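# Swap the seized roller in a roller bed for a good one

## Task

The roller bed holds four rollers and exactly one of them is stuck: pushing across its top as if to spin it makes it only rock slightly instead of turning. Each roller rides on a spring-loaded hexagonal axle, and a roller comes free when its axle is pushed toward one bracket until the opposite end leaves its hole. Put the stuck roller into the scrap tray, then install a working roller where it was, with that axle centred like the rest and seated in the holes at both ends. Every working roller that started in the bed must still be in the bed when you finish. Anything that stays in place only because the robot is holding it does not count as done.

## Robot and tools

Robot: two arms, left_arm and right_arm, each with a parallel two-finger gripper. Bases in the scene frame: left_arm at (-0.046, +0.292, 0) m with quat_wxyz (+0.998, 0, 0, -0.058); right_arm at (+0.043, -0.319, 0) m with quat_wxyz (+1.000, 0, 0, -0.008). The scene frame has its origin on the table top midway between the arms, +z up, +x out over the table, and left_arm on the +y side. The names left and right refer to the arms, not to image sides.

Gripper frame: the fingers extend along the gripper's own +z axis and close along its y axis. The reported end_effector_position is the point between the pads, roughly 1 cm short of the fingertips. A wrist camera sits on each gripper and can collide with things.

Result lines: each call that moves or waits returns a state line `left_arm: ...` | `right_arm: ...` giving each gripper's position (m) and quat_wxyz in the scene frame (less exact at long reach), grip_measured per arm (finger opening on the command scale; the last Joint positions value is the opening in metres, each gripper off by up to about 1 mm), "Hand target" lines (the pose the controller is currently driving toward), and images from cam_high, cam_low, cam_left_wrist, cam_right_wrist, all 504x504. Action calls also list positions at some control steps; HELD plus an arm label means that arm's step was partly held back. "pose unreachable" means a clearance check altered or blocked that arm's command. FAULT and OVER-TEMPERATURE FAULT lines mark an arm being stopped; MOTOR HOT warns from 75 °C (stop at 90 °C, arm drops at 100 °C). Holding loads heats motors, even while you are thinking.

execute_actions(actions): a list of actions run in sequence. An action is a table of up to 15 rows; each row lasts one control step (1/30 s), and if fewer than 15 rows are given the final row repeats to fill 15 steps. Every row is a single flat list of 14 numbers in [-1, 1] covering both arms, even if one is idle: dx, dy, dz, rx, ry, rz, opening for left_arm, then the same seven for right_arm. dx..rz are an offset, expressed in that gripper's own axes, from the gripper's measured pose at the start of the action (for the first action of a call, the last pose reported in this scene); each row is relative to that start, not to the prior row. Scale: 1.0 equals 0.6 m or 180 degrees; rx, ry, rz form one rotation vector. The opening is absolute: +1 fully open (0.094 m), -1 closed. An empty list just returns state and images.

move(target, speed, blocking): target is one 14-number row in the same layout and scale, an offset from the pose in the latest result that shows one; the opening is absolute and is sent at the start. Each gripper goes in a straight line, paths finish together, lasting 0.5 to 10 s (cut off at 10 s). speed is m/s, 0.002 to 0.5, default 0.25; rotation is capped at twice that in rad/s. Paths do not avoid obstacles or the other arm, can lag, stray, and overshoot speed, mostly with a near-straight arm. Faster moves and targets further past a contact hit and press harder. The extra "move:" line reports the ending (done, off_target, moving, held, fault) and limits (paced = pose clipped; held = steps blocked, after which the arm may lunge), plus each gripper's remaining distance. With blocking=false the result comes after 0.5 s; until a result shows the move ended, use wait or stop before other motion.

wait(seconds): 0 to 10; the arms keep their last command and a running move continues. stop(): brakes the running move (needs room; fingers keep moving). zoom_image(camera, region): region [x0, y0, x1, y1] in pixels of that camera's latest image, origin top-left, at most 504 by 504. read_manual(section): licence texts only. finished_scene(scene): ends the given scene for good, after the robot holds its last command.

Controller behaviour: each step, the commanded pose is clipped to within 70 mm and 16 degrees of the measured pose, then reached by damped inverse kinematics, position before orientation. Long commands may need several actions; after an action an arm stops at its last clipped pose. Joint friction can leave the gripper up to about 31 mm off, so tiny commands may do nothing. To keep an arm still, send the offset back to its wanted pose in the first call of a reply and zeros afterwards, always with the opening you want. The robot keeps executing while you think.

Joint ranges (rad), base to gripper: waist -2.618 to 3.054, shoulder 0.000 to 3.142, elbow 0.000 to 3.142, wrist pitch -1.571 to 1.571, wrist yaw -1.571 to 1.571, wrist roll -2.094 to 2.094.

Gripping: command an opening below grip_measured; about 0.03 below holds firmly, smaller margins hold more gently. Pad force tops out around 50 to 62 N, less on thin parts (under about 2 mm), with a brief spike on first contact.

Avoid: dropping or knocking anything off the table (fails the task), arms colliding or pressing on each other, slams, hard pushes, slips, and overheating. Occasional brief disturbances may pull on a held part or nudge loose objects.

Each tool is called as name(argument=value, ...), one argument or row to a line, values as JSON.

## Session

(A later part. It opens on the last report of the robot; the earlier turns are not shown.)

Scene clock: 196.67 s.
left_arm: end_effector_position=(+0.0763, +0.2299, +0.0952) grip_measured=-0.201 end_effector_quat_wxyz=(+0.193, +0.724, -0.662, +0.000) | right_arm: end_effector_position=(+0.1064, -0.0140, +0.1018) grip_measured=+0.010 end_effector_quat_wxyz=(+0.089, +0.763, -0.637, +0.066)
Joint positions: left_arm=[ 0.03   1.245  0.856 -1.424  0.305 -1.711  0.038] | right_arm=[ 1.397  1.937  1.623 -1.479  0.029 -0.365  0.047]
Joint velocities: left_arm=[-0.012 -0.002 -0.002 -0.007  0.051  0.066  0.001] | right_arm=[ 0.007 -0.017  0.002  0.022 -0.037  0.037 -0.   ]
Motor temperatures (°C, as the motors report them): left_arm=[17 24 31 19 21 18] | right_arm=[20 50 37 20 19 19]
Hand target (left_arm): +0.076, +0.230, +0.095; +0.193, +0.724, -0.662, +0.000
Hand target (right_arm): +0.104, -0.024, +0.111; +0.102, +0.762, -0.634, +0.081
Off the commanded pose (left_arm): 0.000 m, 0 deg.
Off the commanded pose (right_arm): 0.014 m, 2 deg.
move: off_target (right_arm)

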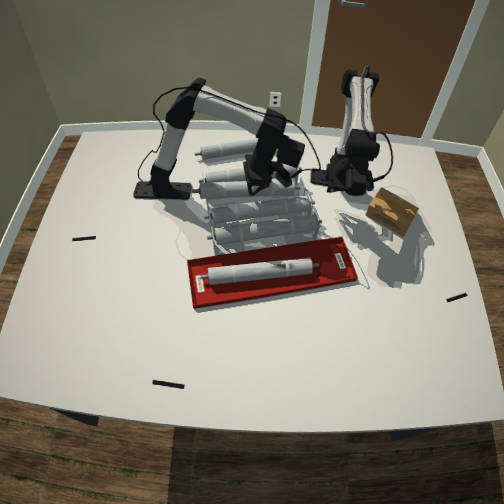

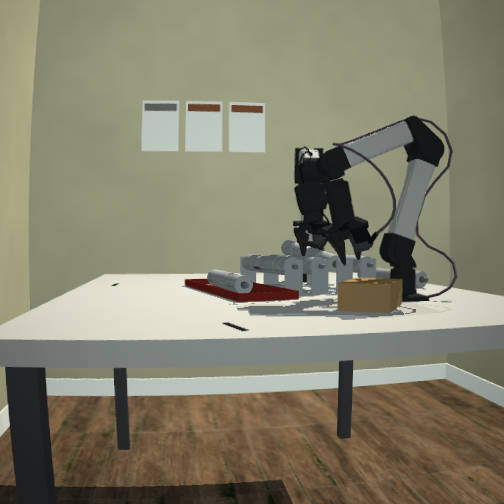

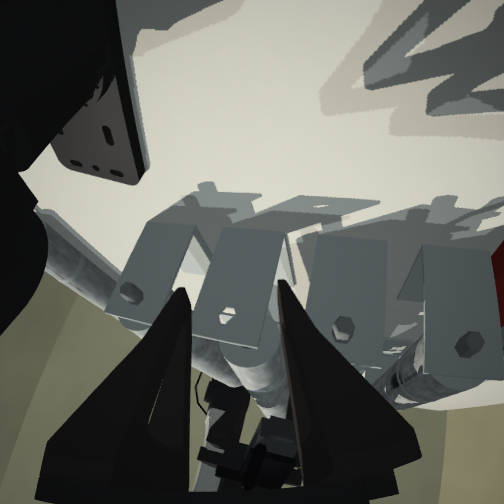

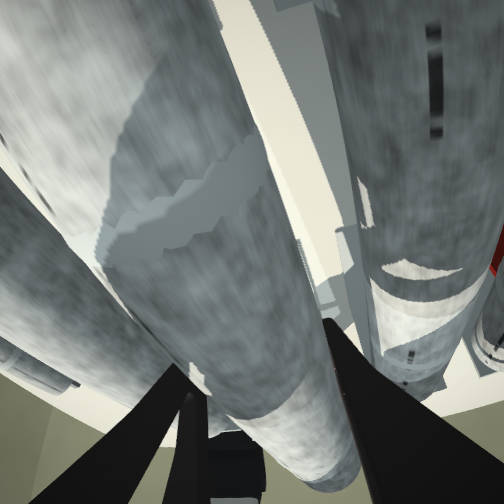

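Move -x ~1 cm.

move(
  target=[0,0,0,0,0,0,-0.2,0,0.025,-0.01,0,0,0,-0.1],
  speed=0.03,
)

zoom_image(
  camera="cam_left_wrist",
  region=[160,270,380,420],
)

Scene clock: 200.20 s.
left_arm: end_effector_position=(+0.0763, +0.2299, +0.0952) grip_measured=-0.201 end_effector_quat_wxyz=(+0.193, +0.724, -0.662, +0.000) | right_arm: end_effector_position=(+0.0957, -0.0111, +0.1001) grip_measured=+0.010 end_effector_quat_wxyz=(+0.088, +0.764, -0.635, +0.069)
Joint positions: left_arm=[ 0.03   1.245  0.856 -1.424  0.305 -1.711  0.038] | right_arm=[ 1.431  1.941  1.623 -1.475  0.028 -0.336  0.047]
Joint velocities: left_arm=[-0.017 -0.007 -0.002 -0.037 -0.066  0.037 -0.   ] | right_arm=[ 0.002 -0.002 -0.007 -0.066  0.037 -0.037  0.   ]
Motor temperatures (°C, as the motors report them): left_arm=[17 24 31 19 21 18] | right_arm=[20 50 37 20 19 19]
Hand target (left_arm): +0.076, +0.230, +0.095; +0.193, +0.724, -0.662, +0.000
Hand target (right_arm): +0.092, -0.016, +0.108; +0.090, +0.763, -0.637, +0.067
Off the commanded pose (left_arm): 0.000 m, 0 deg.
Off the commanded pose (right_arm): 0.010 m, 0 deg.
move: done

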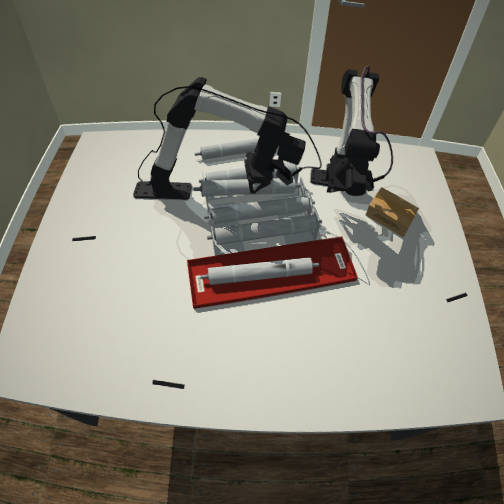

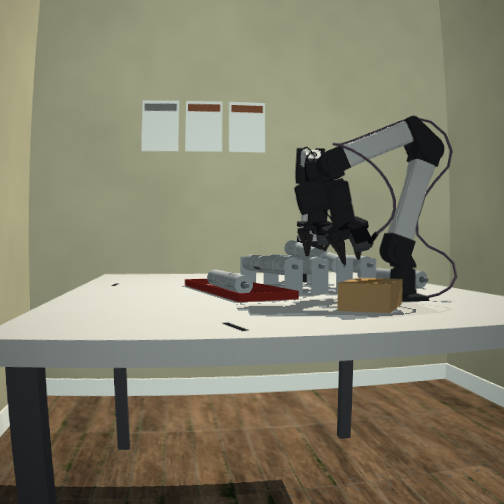

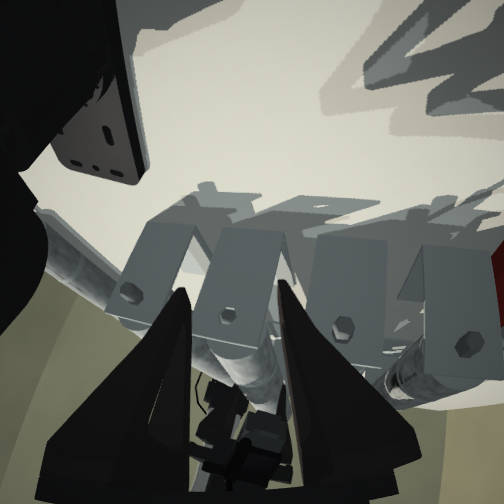

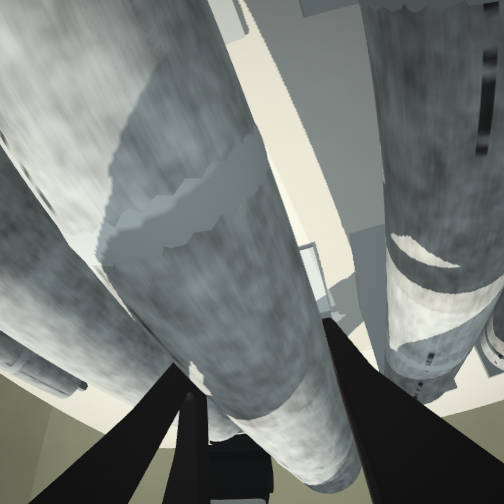

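Region (160, 270, 380, 420) of cam_left_wrist's 504x504 image, scaled by 2.291, with more detail than that image has; it fills the top 344 rows of this view, and the rest is white.

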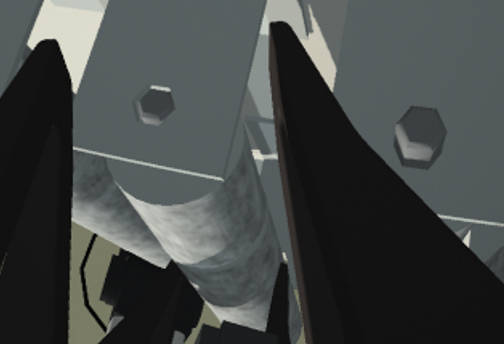

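move(
  target=[0,0,0,0,0,0,-0.2,-0.06,0,-0.025,0,-0.02,0,-0.1],
  speed=0.015,
)

zoom_image(
  camera="cam_left_wrist",
  region=[160,270,380,420],
)

Scene clock: 205.30 s.
left_arm: end_effector_position=(+0.0763, +0.2299, +0.0952) grip_measured=-0.201 end_effector_quat_wxyz=(+0.193, +0.724, -0.662, +0.000) | right_arm: end_effector_position=(+0.0948, -0.0031, +0.0963) grip_measured=+0.010 end_effector_quat_wxyz=(+0.114, +0.758, -0.636, +0.087)
Joint positions: left_arm=[ 0.03   1.245  0.856 -1.424  0.305 -1.711  0.038] | right_arm=[ 1.439  2.035  1.726 -1.547  0.029 -0.319  0.047]
Joint velocities: left_arm=[ 0.002  0.012 -0.007 -0.051  0.007  0.007 -0.   ] | right_arm=[ 0.007  0.007 -0.007  0.007 -0.051  0.037  0.   ]
Motor temperatures (°C, as the motors report them): left_arm=[17 24 31 19 20 18] | right_arm=[20 50 37 20 19 19]
Hand target (left_arm): +0.076, +0.230, +0.095; +0.193, +0.724, -0.662, +0.000
Hand target (right_arm): +0.088, +0.025, +0.108; +0.069, +0.767, -0.637, +0.044
Off the commanded pose (left_arm): 0.000 m, 0 deg.
Off the commanded pose (right_arm): 0.032 m, 7 deg.
move: off_target (right_arm)

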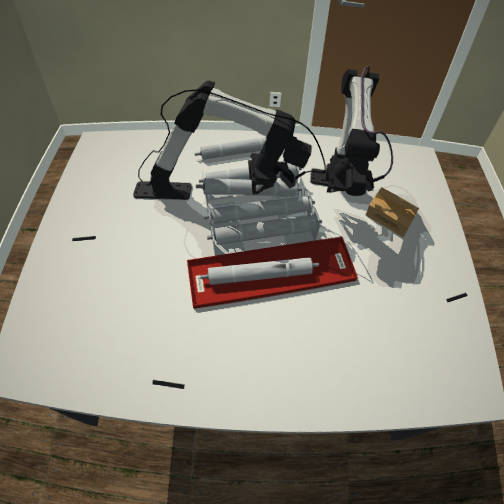

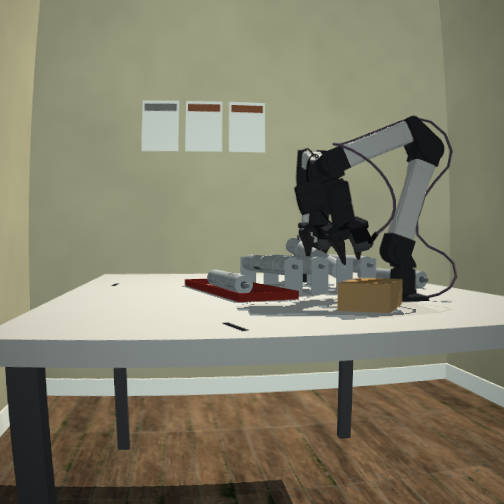

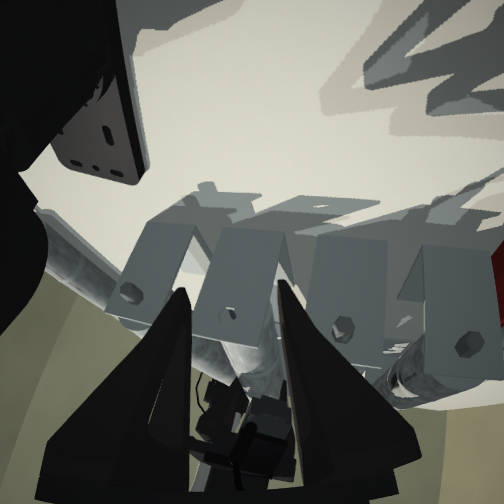

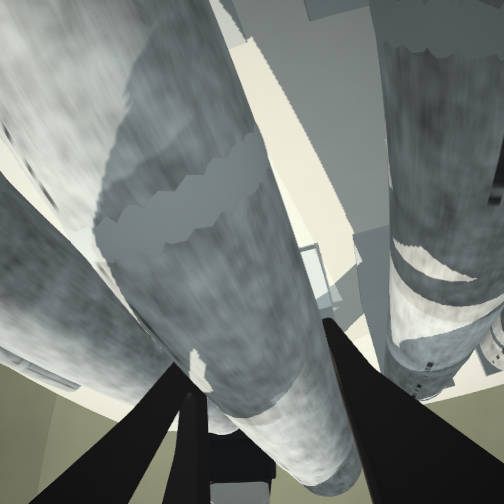

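Region (160, 270, 380, 420) of cam_left_wrist's 504x504 image, scaled by 2.291, with more detail than that image has; it fills the top 344 rows of this view, and the rest is white.

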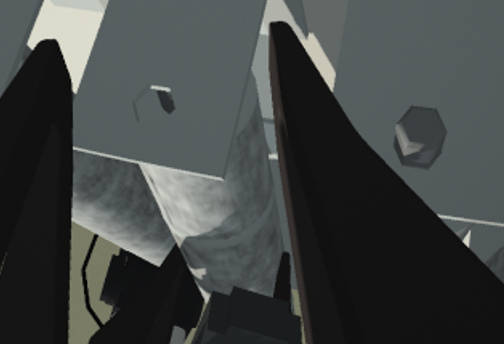

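move(
  target=[0,0,0,0,0,0,-0.2,-0.01,0.015,-0.03,0,-0.05,0,-0.1],
  speed=0.01,
)

zoom_image(
  camera="cam_left_wrist",
  region=[160,270,380,420],
)

Scene clock: 215.63 s.
left_arm: end_effector_position=(+0.0763, +0.2299, +0.0952) grip_measured=-0.201 end_effector_quat_wxyz=(+0.193, +0.724, -0.662, +0.000) | right_arm: end_effector_position=(+0.0901, -0.0064, +0.0985) grip_measured=+0.010 end_effector_quat_wxyz=(+0.096, +0.758, -0.642, +0.062)
Joint positions: left_arm=[ 0.03   1.245  0.856 -1.424  0.305 -1.711  0.038] | right_arm=[ 1.439  1.963  1.645 -1.482  0.005 -0.314  0.047]
Joint velocities: left_arm=[ 0.012 -0.007  0.027  0.022  0.007  0.022 -0.001] | right_arm=[ 0.012 -0.022 -0.012 -0.081 -0.007  0.051  0.   ]
Motor temperatures (°C, as the motors report them): left_arm=[17 24 31 19 20 18] | right_arm=[20 52 37 20 19 19]
Hand target (left_arm): +0.076, +0.230, +0.095; +0.193, +0.724, -0.662, +0.000
Hand target (right_arm): +0.085, +0.006, +0.113; +0.065, +0.764, -0.642, +0.026
Off the commanded pose (left_arm): 0.000 m, 0 deg.
Off the commanded pose (right_arm): 0.019 m, 5 deg.
move: off_target (right_arm)

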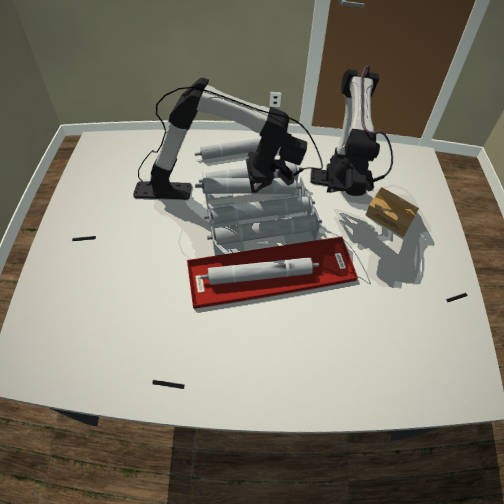

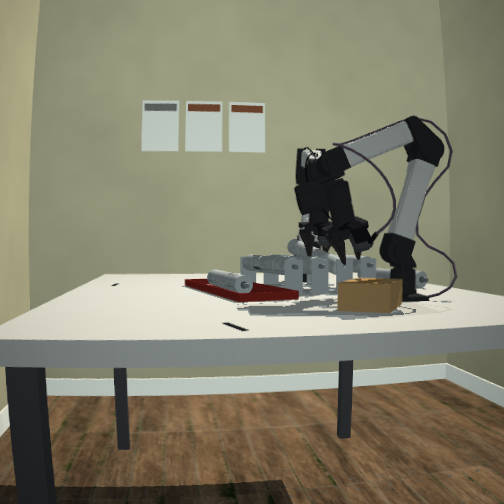

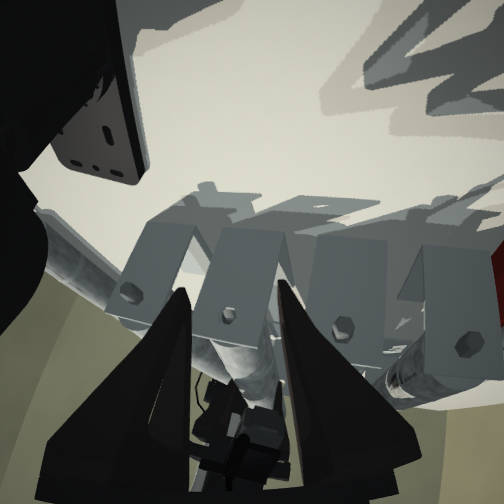

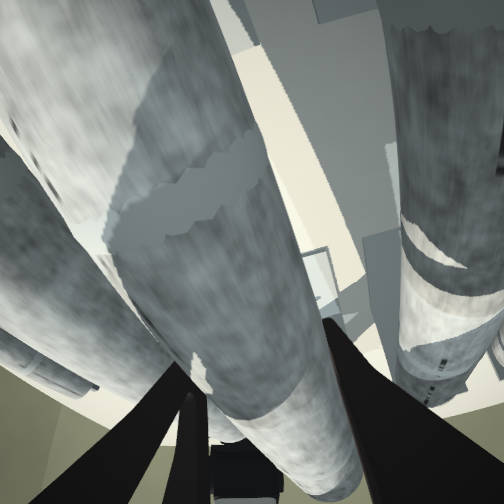

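Region (160, 270, 380, 420) of cam_left_wrist's 504x504 image, scaled by 2.291, with more detail than that image has; it fills the top 344 rows of this view, and the rest is white.

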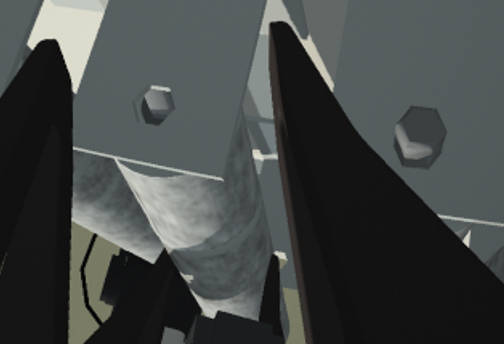

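execute_actions(
  actions=[
    [[0,0,0,0,0,0,-0.2,-0.04,0.012,-0.04,0,-0.05,0,-0.1]],
    [[0,0,0,0,0,0,-0.2,-0.04,0.008,-0.035,0,-0.04,0,-0.1]],
  ],
)

zoom_image(
  camera="cam_left_wrist",
  region=[160,270,380,420],
)

Scene clock: 218.47 s.
left_arm: end_effector_position=(+0.0763, +0.2299, +0.0952) grip_measured=-0.201 end_effector_quat_wxyz=(+0.193, +0.724, -0.662, +0.000) | right_arm: end_effector_position=(+0.0876, -0.0064, +0.0985) grip_measured=+0.010 end_effector_quat_wxyz=(+0.100, +0.752, -0.649, +0.057)
Joint positions: left_arm=[ 0.03   1.245  0.856 -1.424  0.305 -1.711  0.038] | right_arm=[ 1.439  1.963  1.645 -1.483 -0.01  -0.297  0.047]
Joint velocities: left_arm=[-0.027 -0.007  0.007 -0.037  0.007  0.022  0.   ] | right_arm=[-0.007  0.017  0.002  0.007 -0.037 -0.022  0.   ]
Motor temperatures (°C, as the motors report them): left_arm=[17 24 31 19 20 18] | right_arm=[20 53 37 20 19 19]
Hand target (left_arm): +0.076, +0.230, +0.095; +0.193, +0.724, -0.662, +0.000
Hand target (right_arm): +0.080, +0.019, +0.115; +0.058, +0.758, -0.649, +0.010
Off the commanded pose (left_arm): 0.000 m, 0 deg.
Off the commanded pose (right_arm): 0.032 m, 7 deg.
Step readings (end_effector_position; steps 1 to 15: 1st action; 16 to 30: 2nd action):
0: left_arm (+0.0763, +0.2299, +0.0952) | right_arm (+0.0901, -0.0064, +0.0984)
1: left_arm (+0.0763, +0.2299, +0.0952) | right_arm (+0.0898, -0.0061, +0.0983)
2: left_arm (+0.0763, +0.2299, +0.0952) | right_arm (+0.0895, -0.0060, +0.0983)
4: left_arm (+0.0763, +0.2299, +0.0952) | right_arm (+0.0889, -0.0059, +0.0983)
8: left_arm (+0.0763, +0.2299, +0.0952) | right_arm (+0.0886, -0.0059, +0.0983)
15: left_arm (+0.0763, +0.2299, +0.0952) | right_arm (+0.0885, -0.0059, +0.0983)
16: left_arm (+0.0763, +0.2299, +0.0952) | right_arm (+0.0885, -0.0061, +0.0984)
17: left_arm (+0.0763, +0.2299, +0.0952) | right_arm (+0.0883, -0.0062, +0.0984)
19: left_arm (+0.0763, +0.2299, +0.0952) | right_arm (+0.0880, -0.0062, +0.0984)
23: left_arm (+0.0763, +0.2299, +0.0952) | right_arm (+0.0877, -0.0063, +0.0984)
30: end_effector_position above

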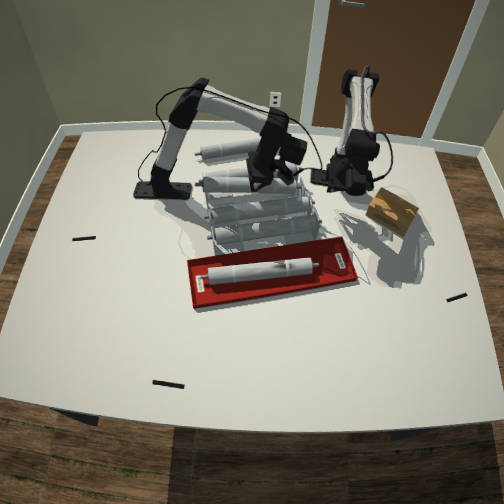

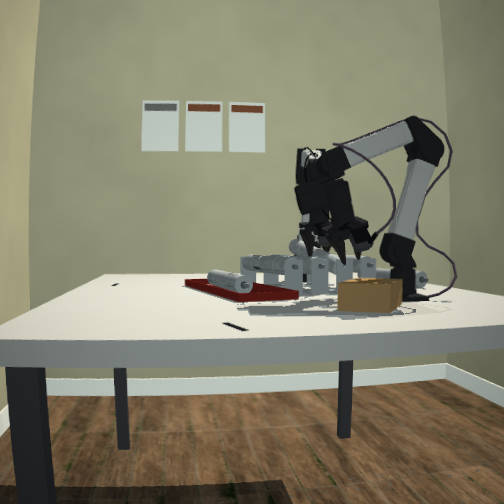

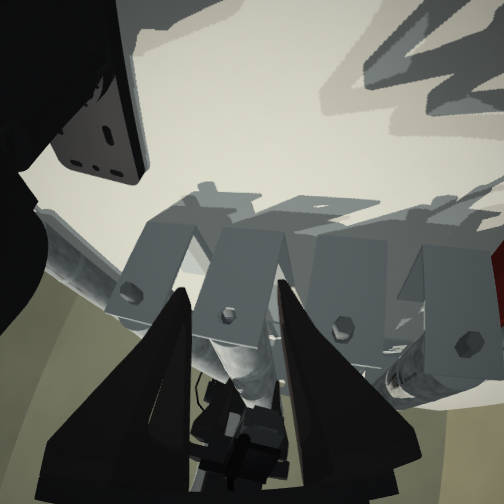

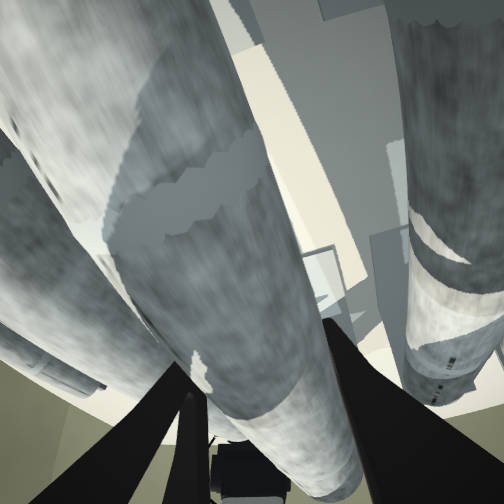

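Region (160, 270, 380, 420) of cam_left_wrist's 504x504 image, scaled by 2.291, with more detail than that image has; it fills the top 344 rows of this view, and the rest is white.

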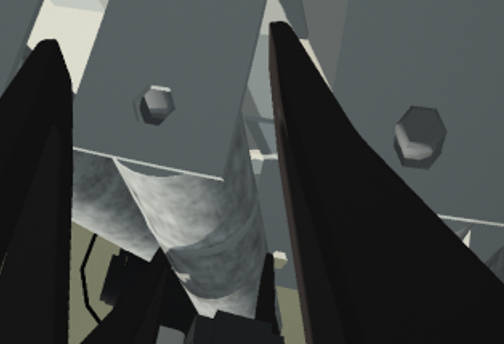

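execute_actions(
  actions=[
    [[0,0,0,0,0,0,-0.2,-0.1,-0.01,-0.04,0,-0.03,0,-0.1]],
    [[0,0,0,0,0,0,-0.2,-0.1,-0.005,-0.04,0,-0.03,0,-0.1]],
  ],
)

zoom_image(
  camera="cam_left_wrist",
  region=[160,270,380,420],
)

Scene clock: 222.10 s.
left_arm: end_effector_position=(+0.0763, +0.2299, +0.0952) grip_measured=-0.201 end_effector_quat_wxyz=(+0.193, +0.724, -0.662, +0.000) | right_arm: end_effector_position=(+0.0907, +0.0794, +0.0903) grip_measured=-0.098 end_effector_quat_wxyz=(+0.065, +0.769, -0.635, +0.047)
Joint positions: left_arm=[ 0.03   1.245  0.856 -1.424  0.305 -1.711  0.038] | right_arm=[ 1.47   2.266  2.093 -1.557  0.008 -0.306  0.042]
Joint velocities: left_arm=[-0.012  0.017 -0.002  0.037  0.007 -0.066 -0.   ] | right_arm=[-0.012  0.002  0.012 -0.051 -0.022 -0.022  0.001]
Motor temperatures (°C, as the motors report them): left_arm=[17 24 31 19 20 18] | right_arm=[20 53 38 20 20 19]
Hand target (left_arm): +0.076, +0.230, +0.095; +0.193, +0.724, -0.662, +0.000
Hand target (right_arm): +0.088, +0.082, +0.089; +0.068, +0.766, -0.638, +0.042
Off the commanded pose (left_arm): 0.000 m, 0 deg.
Off the commanded pose (right_arm): 0.003 m, 3 deg.
joint sent to its limit (right arm) — the command would take joint 4 (wrist pitch) past its lower limit, so that joint was sent only as far as its limit.
Step readings (end_effector_position; steps 1 to 15: 1st action; 16 to 30: 2nd action):
0: left_arm (+0.0763, +0.2299, +0.0952) | right_arm (+0.0875, -0.0064, +0.0985)
1: left_arm (+0.0763, +0.2299, +0.0952) | right_arm (+0.0876, -0.0042, +0.0996)
2: left_arm (+0.0763, +0.2299, +0.0952) | right_arm (+0.0879, +0.0005, +0.1017)
4: left_arm (+0.0763, +0.2299, +0.0952) | right_arm (+0.0896, +0.0170, +0.0991)
8: left_arm (+0.0763, +0.2299, +0.0952) | right_arm (+0.0961, +0.0174, +0.0866)
15: left_arm (+0.0763, +0.2299, +0.0952) | right_arm (+0.0972, +0.0176, +0.0842)
16: left_arm (+0.0763, +0.2299, +0.0952) | right_arm (+0.0982, +0.0214, +0.0827)
17: left_arm (+0.0763, +0.2299, +0.0952) | right_arm (+0.1008, +0.0282, +0.0812)
19: left_arm (+0.0763, +0.2299, +0.0952) | right_arm (+0.1052, +0.0391, +0.0762)
23: left_arm (+0.0763, +0.2299, +0.0952) | right_arm (+0.0997, +0.0676, +0.0802)
30: end_effector_position above

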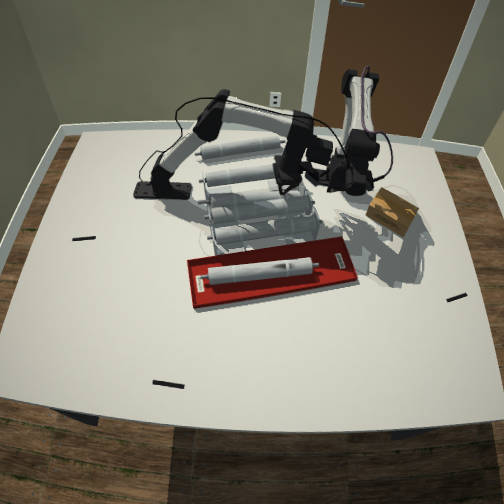

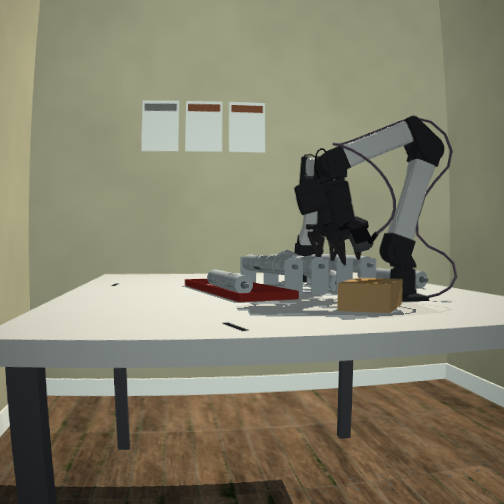

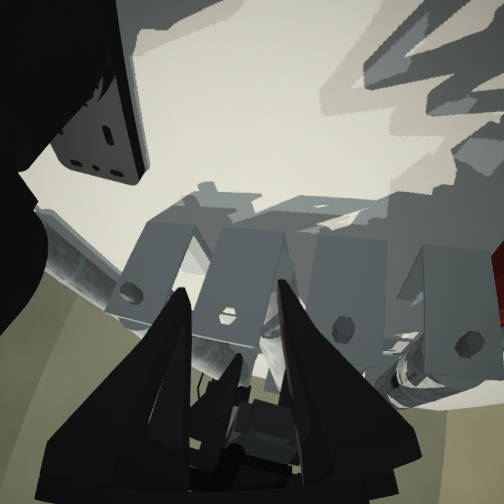

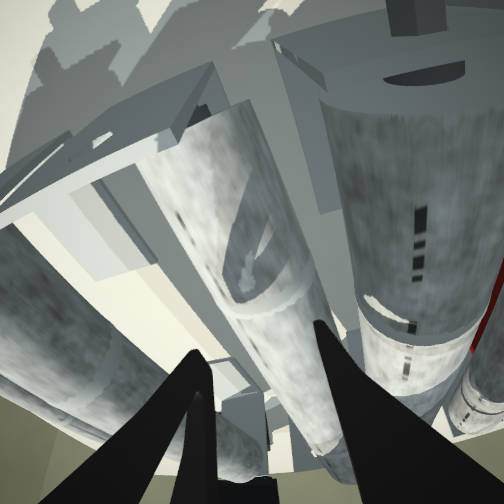

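Region (160, 270, 380, 420) of cam_left_wrist's 504x504 image, scaled by 2.291, with more detail than that image has; it fills the top 344 rows of this view, and the rest is white.

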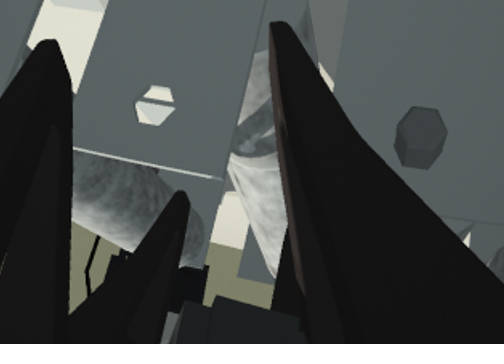

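Dropped it. Back off and look.

move(
  target=[0,0,0,0,0,0,-0.2,0.12,-0.01,-0.08,0,-0.05,0,0.4],
  speed=0.08,
)

zoom_image(
  camera="cam_high",
  region=[170,120,370,300],
)

zoom_image(
  camera="cam_low",
  region=[220,210,400,320],
)

Scene clock: 227.53 s.
left_arm: end_effector_position=(+0.0763, +0.2299, +0.0952) grip_measured=-0.201 end_effector_quat_wxyz=(+0.193, +0.724, -0.662, +0.000) | right_arm: end_effector_position=(+0.1108, +0.0212, +0.1550) grip_measured=+0.398 end_effector_quat_wxyz=(+0.010, +0.770, -0.638, -0.014)
Joint positions: left_arm=[ 0.03   1.245  0.856 -1.424  0.305 -1.711  0.038] | right_arm=[ 1.372  1.875  1.775 -1.477 -0.034 -0.402  0.066]
Joint velocities: left_arm=[ 0.017 -0.012  0.002 -0.037 -0.022 -0.051  0.   ] | right_arm=[-0.007 -0.002 -0.002  0.022  0.007  0.051 -0.   ]
Motor temperatures (°C, as the motors report them): left_arm=[17 24 31 19 20 18] | right_arm=[20 53 37 20 19 19]
Hand target (left_arm): +0.076, +0.230, +0.095; +0.193, +0.724, -0.662, +0.000
Hand target (right_arm): +0.111, +0.019, +0.149; +0.015, +0.770, -0.637, -0.015
Off the commanded pose (left_arm): 0.000 m, 0 deg.
Off the commanded pose (right_arm): 0.007 m, 0 deg.
move: done

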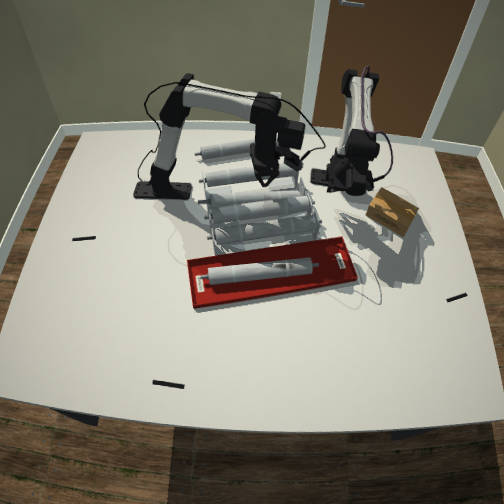

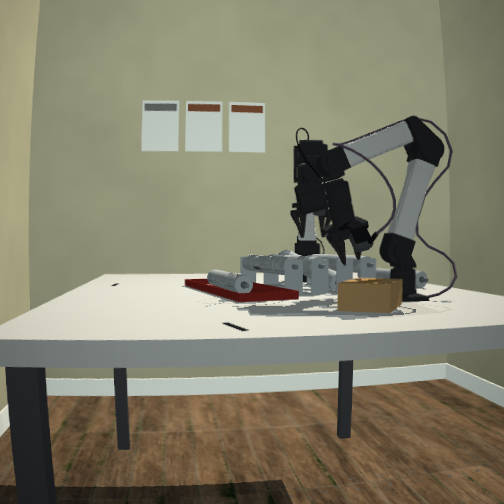

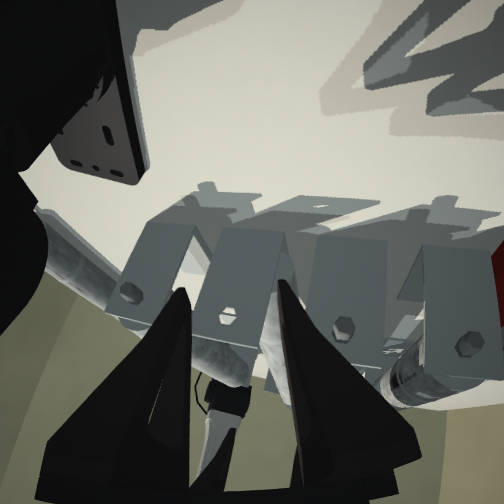

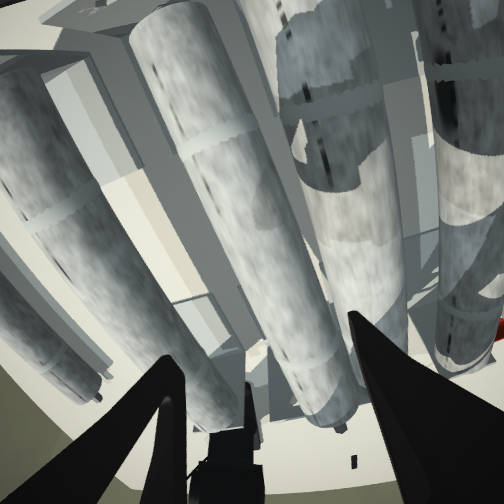

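Region (170, 120, 370, 300) of cam_high's 504x504 image, scaled by 2.520, with more detail than that image has; it fills the top 454 rows of this view, and the rest is white.

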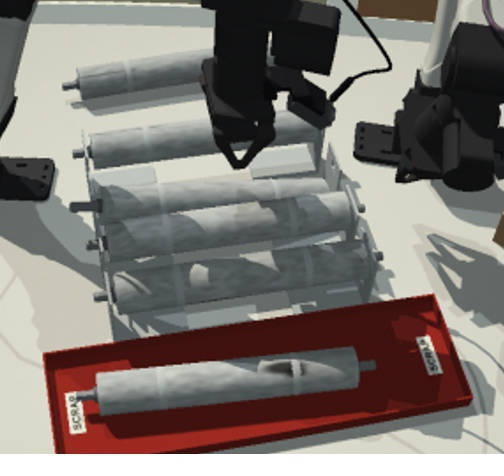

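Region (220, 210, 400, 320) of cam_low's 504x504 image, scaled by 2.800, with more detail than that image has.

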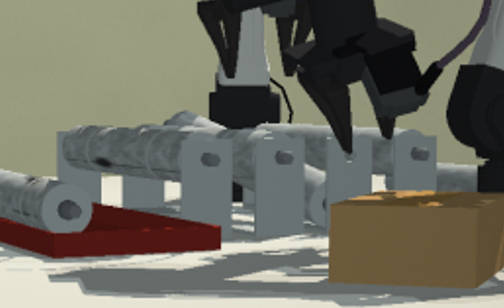

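move(
  target=[0,0,0,0,0,0,-0.2,0.12,0.015,0.05,0,0,0,0.4],
  speed=0.08,
)

Scene clock: 231.77 s.
left_arm: end_effector_position=(+0.0763, +0.2299, +0.0952) grip_measured=-0.201 end_effector_quat_wxyz=(+0.193, +0.724, -0.662, +0.000) | right_arm: end_effector_position=(+0.1144, -0.0489, +0.1287) grip_measured=+0.398 end_effector_quat_wxyz=(+0.012, +0.770, -0.638, -0.014)
Joint positions: left_arm=[ 0.03   1.245  0.856 -1.424  0.305 -1.711  0.038] | right_arm=[ 1.306  1.61   1.358 -1.33  -0.035 -0.469  0.066]
Joint velocities: left_arm=[-0.007  0.002 -0.012 -0.022  0.007  0.066 -0.   ] | right_arm=[ 0.017 -0.002  0.002 -0.007  0.037 -0.007  0.001]
Motor temperatures (°C, as the motors report them): left_arm=[17 24 31 19 20 18] | right_arm=[20 52 37 20 19 19]
Hand target (left_arm): +0.076, +0.230, +0.095; +0.193, +0.724, -0.662, +0.000
Hand target (right_arm): +0.116, -0.051, +0.125; +0.010, +0.770, -0.638, -0.014
Off the commanded pose (left_arm): 0.000 m, 0 deg.
Off the commanded pose (right_arm): 0.005 m, 0 deg.
move: done

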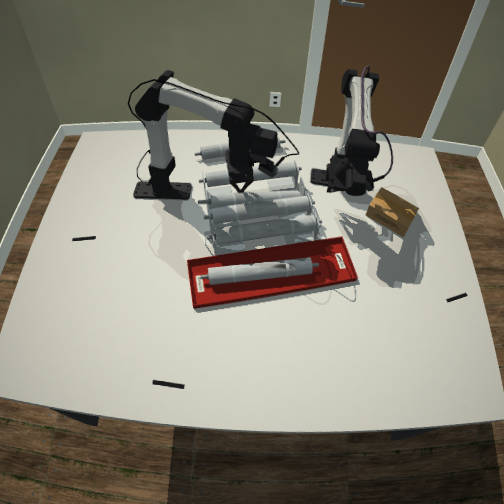

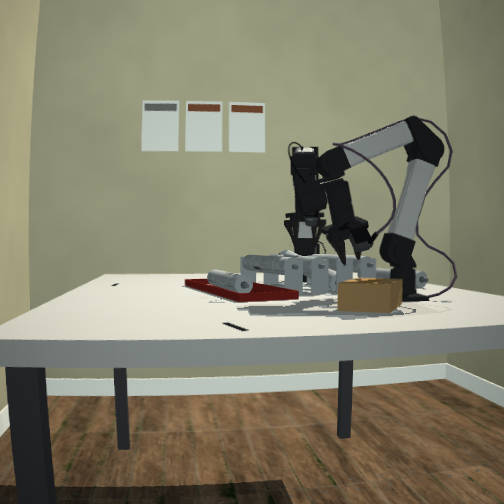

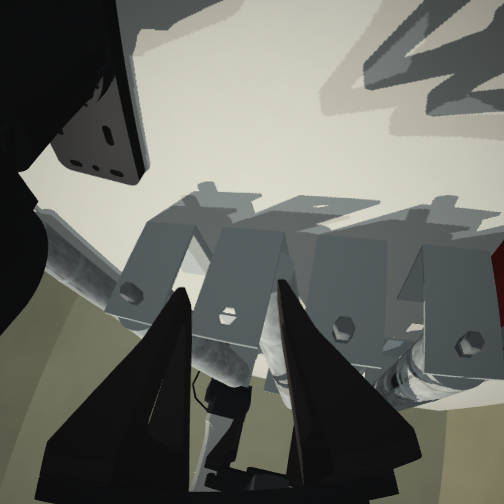

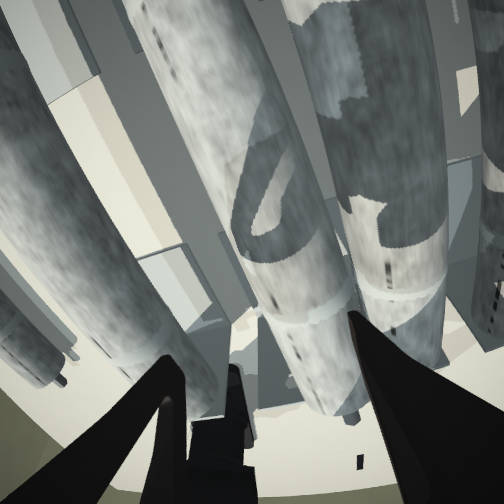

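There's a gap. Descend.

move(
  target=[0,0,0,0,0,0,-0.2,0,-0.005,0.09,0,0,0,0.4],
  speed=0.04,
)

move(
  target=[0,0,0,0,0,0,-0.2,0,0,0,0,0,0,-0.1],
)

Scene clock: 235.70 s.
left_arm: end_effector_position=(+0.0763, +0.2299, +0.0952) grip_measured=-0.201 end_effector_quat_wxyz=(+0.193, +0.724, -0.662, +0.000) | right_arm: end_effector_position=(+0.1170, -0.0439, +0.0886) grip_measured=+0.398 end_effector_quat_wxyz=(-0.007, +0.771, -0.637, -0.018)
Joint positions: left_arm=[ 0.03   1.245  0.856 -1.424  0.305 -1.711  0.038] | right_arm=[ 1.306  1.61   1.198 -1.133 -0.028 -0.47   0.066]
Joint velocities: left_arm=[-0.007  0.007 -0.012  0.007  0.066 -0.022  0.   ] | right_arm=[-0.007  0.002 -0.032 -0.022  0.007  0.007  0.   ]
Motor temperatures (°C, as the motors report them): left_arm=[17 24 31 19 20 18] | right_arm=[20 50 36 20 19 19]
Hand target (left_arm): +0.076, +0.230, +0.095; +0.193, +0.724, -0.662, +0.000
Hand target (right_arm): +0.116, -0.050, +0.075; +0.012, +0.770, -0.638, -0.014
Off the commanded pose (left_arm): 0.000 m, 0 deg.
Off the commanded pose (right_arm): 0.015 m, 2 deg.
move: off_target (right_arm)

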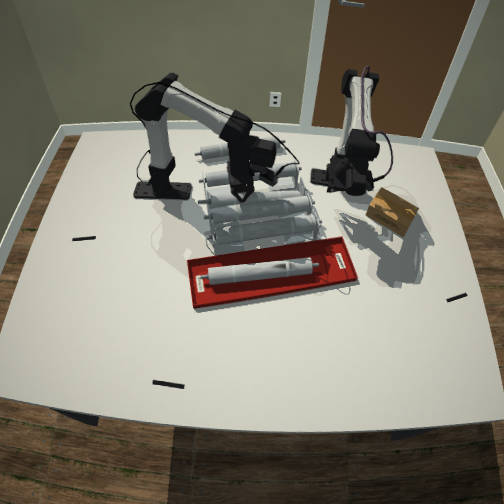

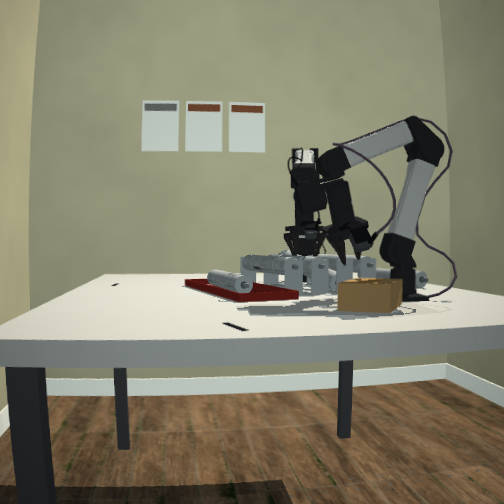

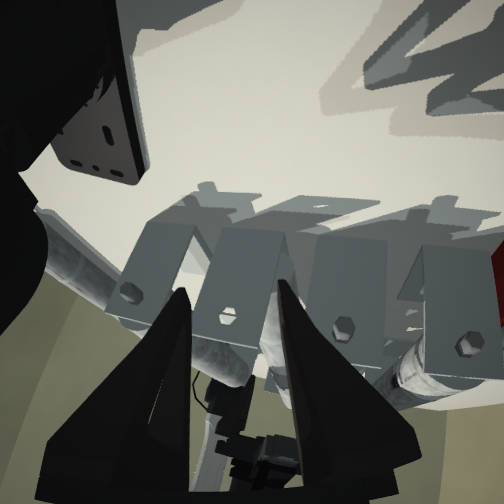

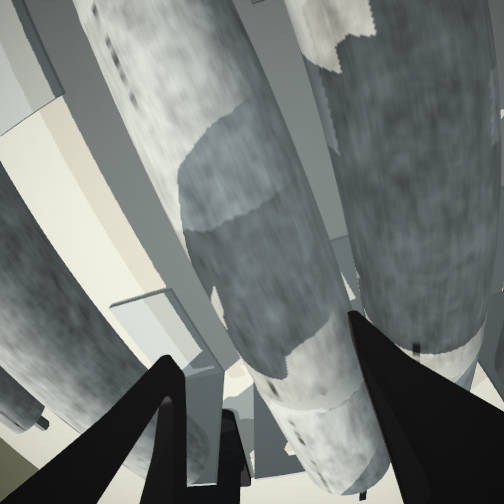

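Scene clock: 236.20 s.
left_arm: end_effector_position=(+0.0763, +0.2299, +0.0952) grip_measured=-0.201 end_effector_quat_wxyz=(+0.193, +0.724, -0.662, +0.000) | right_arm: end_effector_position=(+0.1255, -0.0415, +0.0890) grip_measured=-0.098 end_effector_quat_wxyz=(-0.022, +0.769, -0.639, -0.007)
Joint positions: left_arm=[ 0.03   1.245  0.856 -1.424  0.305 -1.711  0.038] | right_arm=[ 1.3    1.608  1.198 -1.114  0.005 -0.47   0.042]
Joint velocities: left_arm=[ 0.002 -0.007  0.012  0.007  0.066  0.022 -0.001] | right_arm=[-0.007 -0.007  0.012  0.066 -0.037  0.022  0.   ]
Motor temperatures (°C, as the motors report them): left_arm=[17 24 31 19 20 18] | right_arm=[20 50 36 20 19 19]
Hand target (left_arm): +0.076, +0.230, +0.095; +0.193, +0.724, -0.662, +0.000
Hand target (right_arm): +0.117, -0.044, +0.089; -0.007, +0.770, -0.637, -0.018
Off the commanded pose (left_arm): 0.000 m, 0 deg.
Off the commanded pose (right_arm): 0.009 m, 2 deg.
move: done

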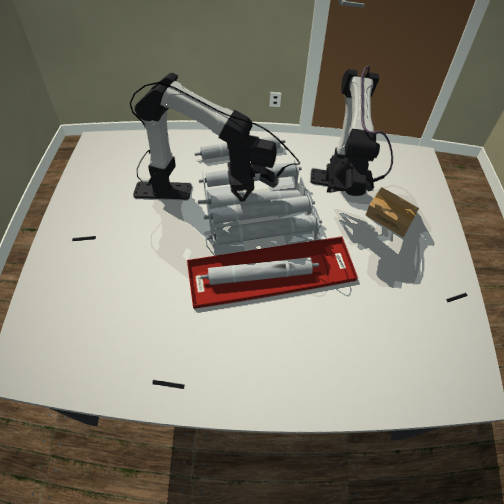

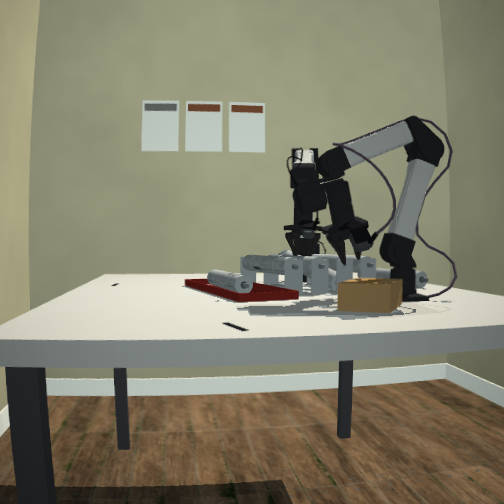

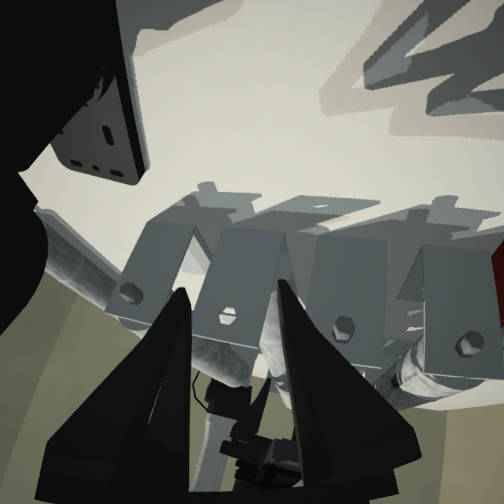

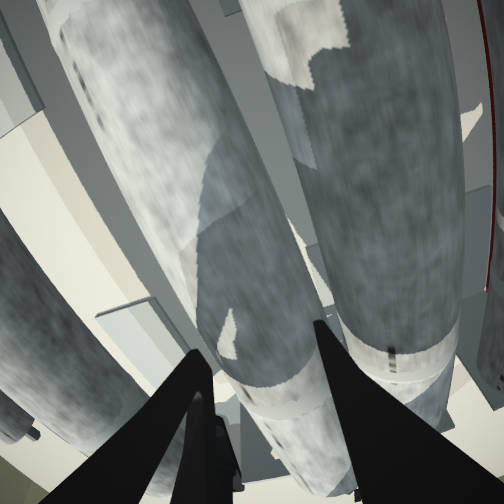

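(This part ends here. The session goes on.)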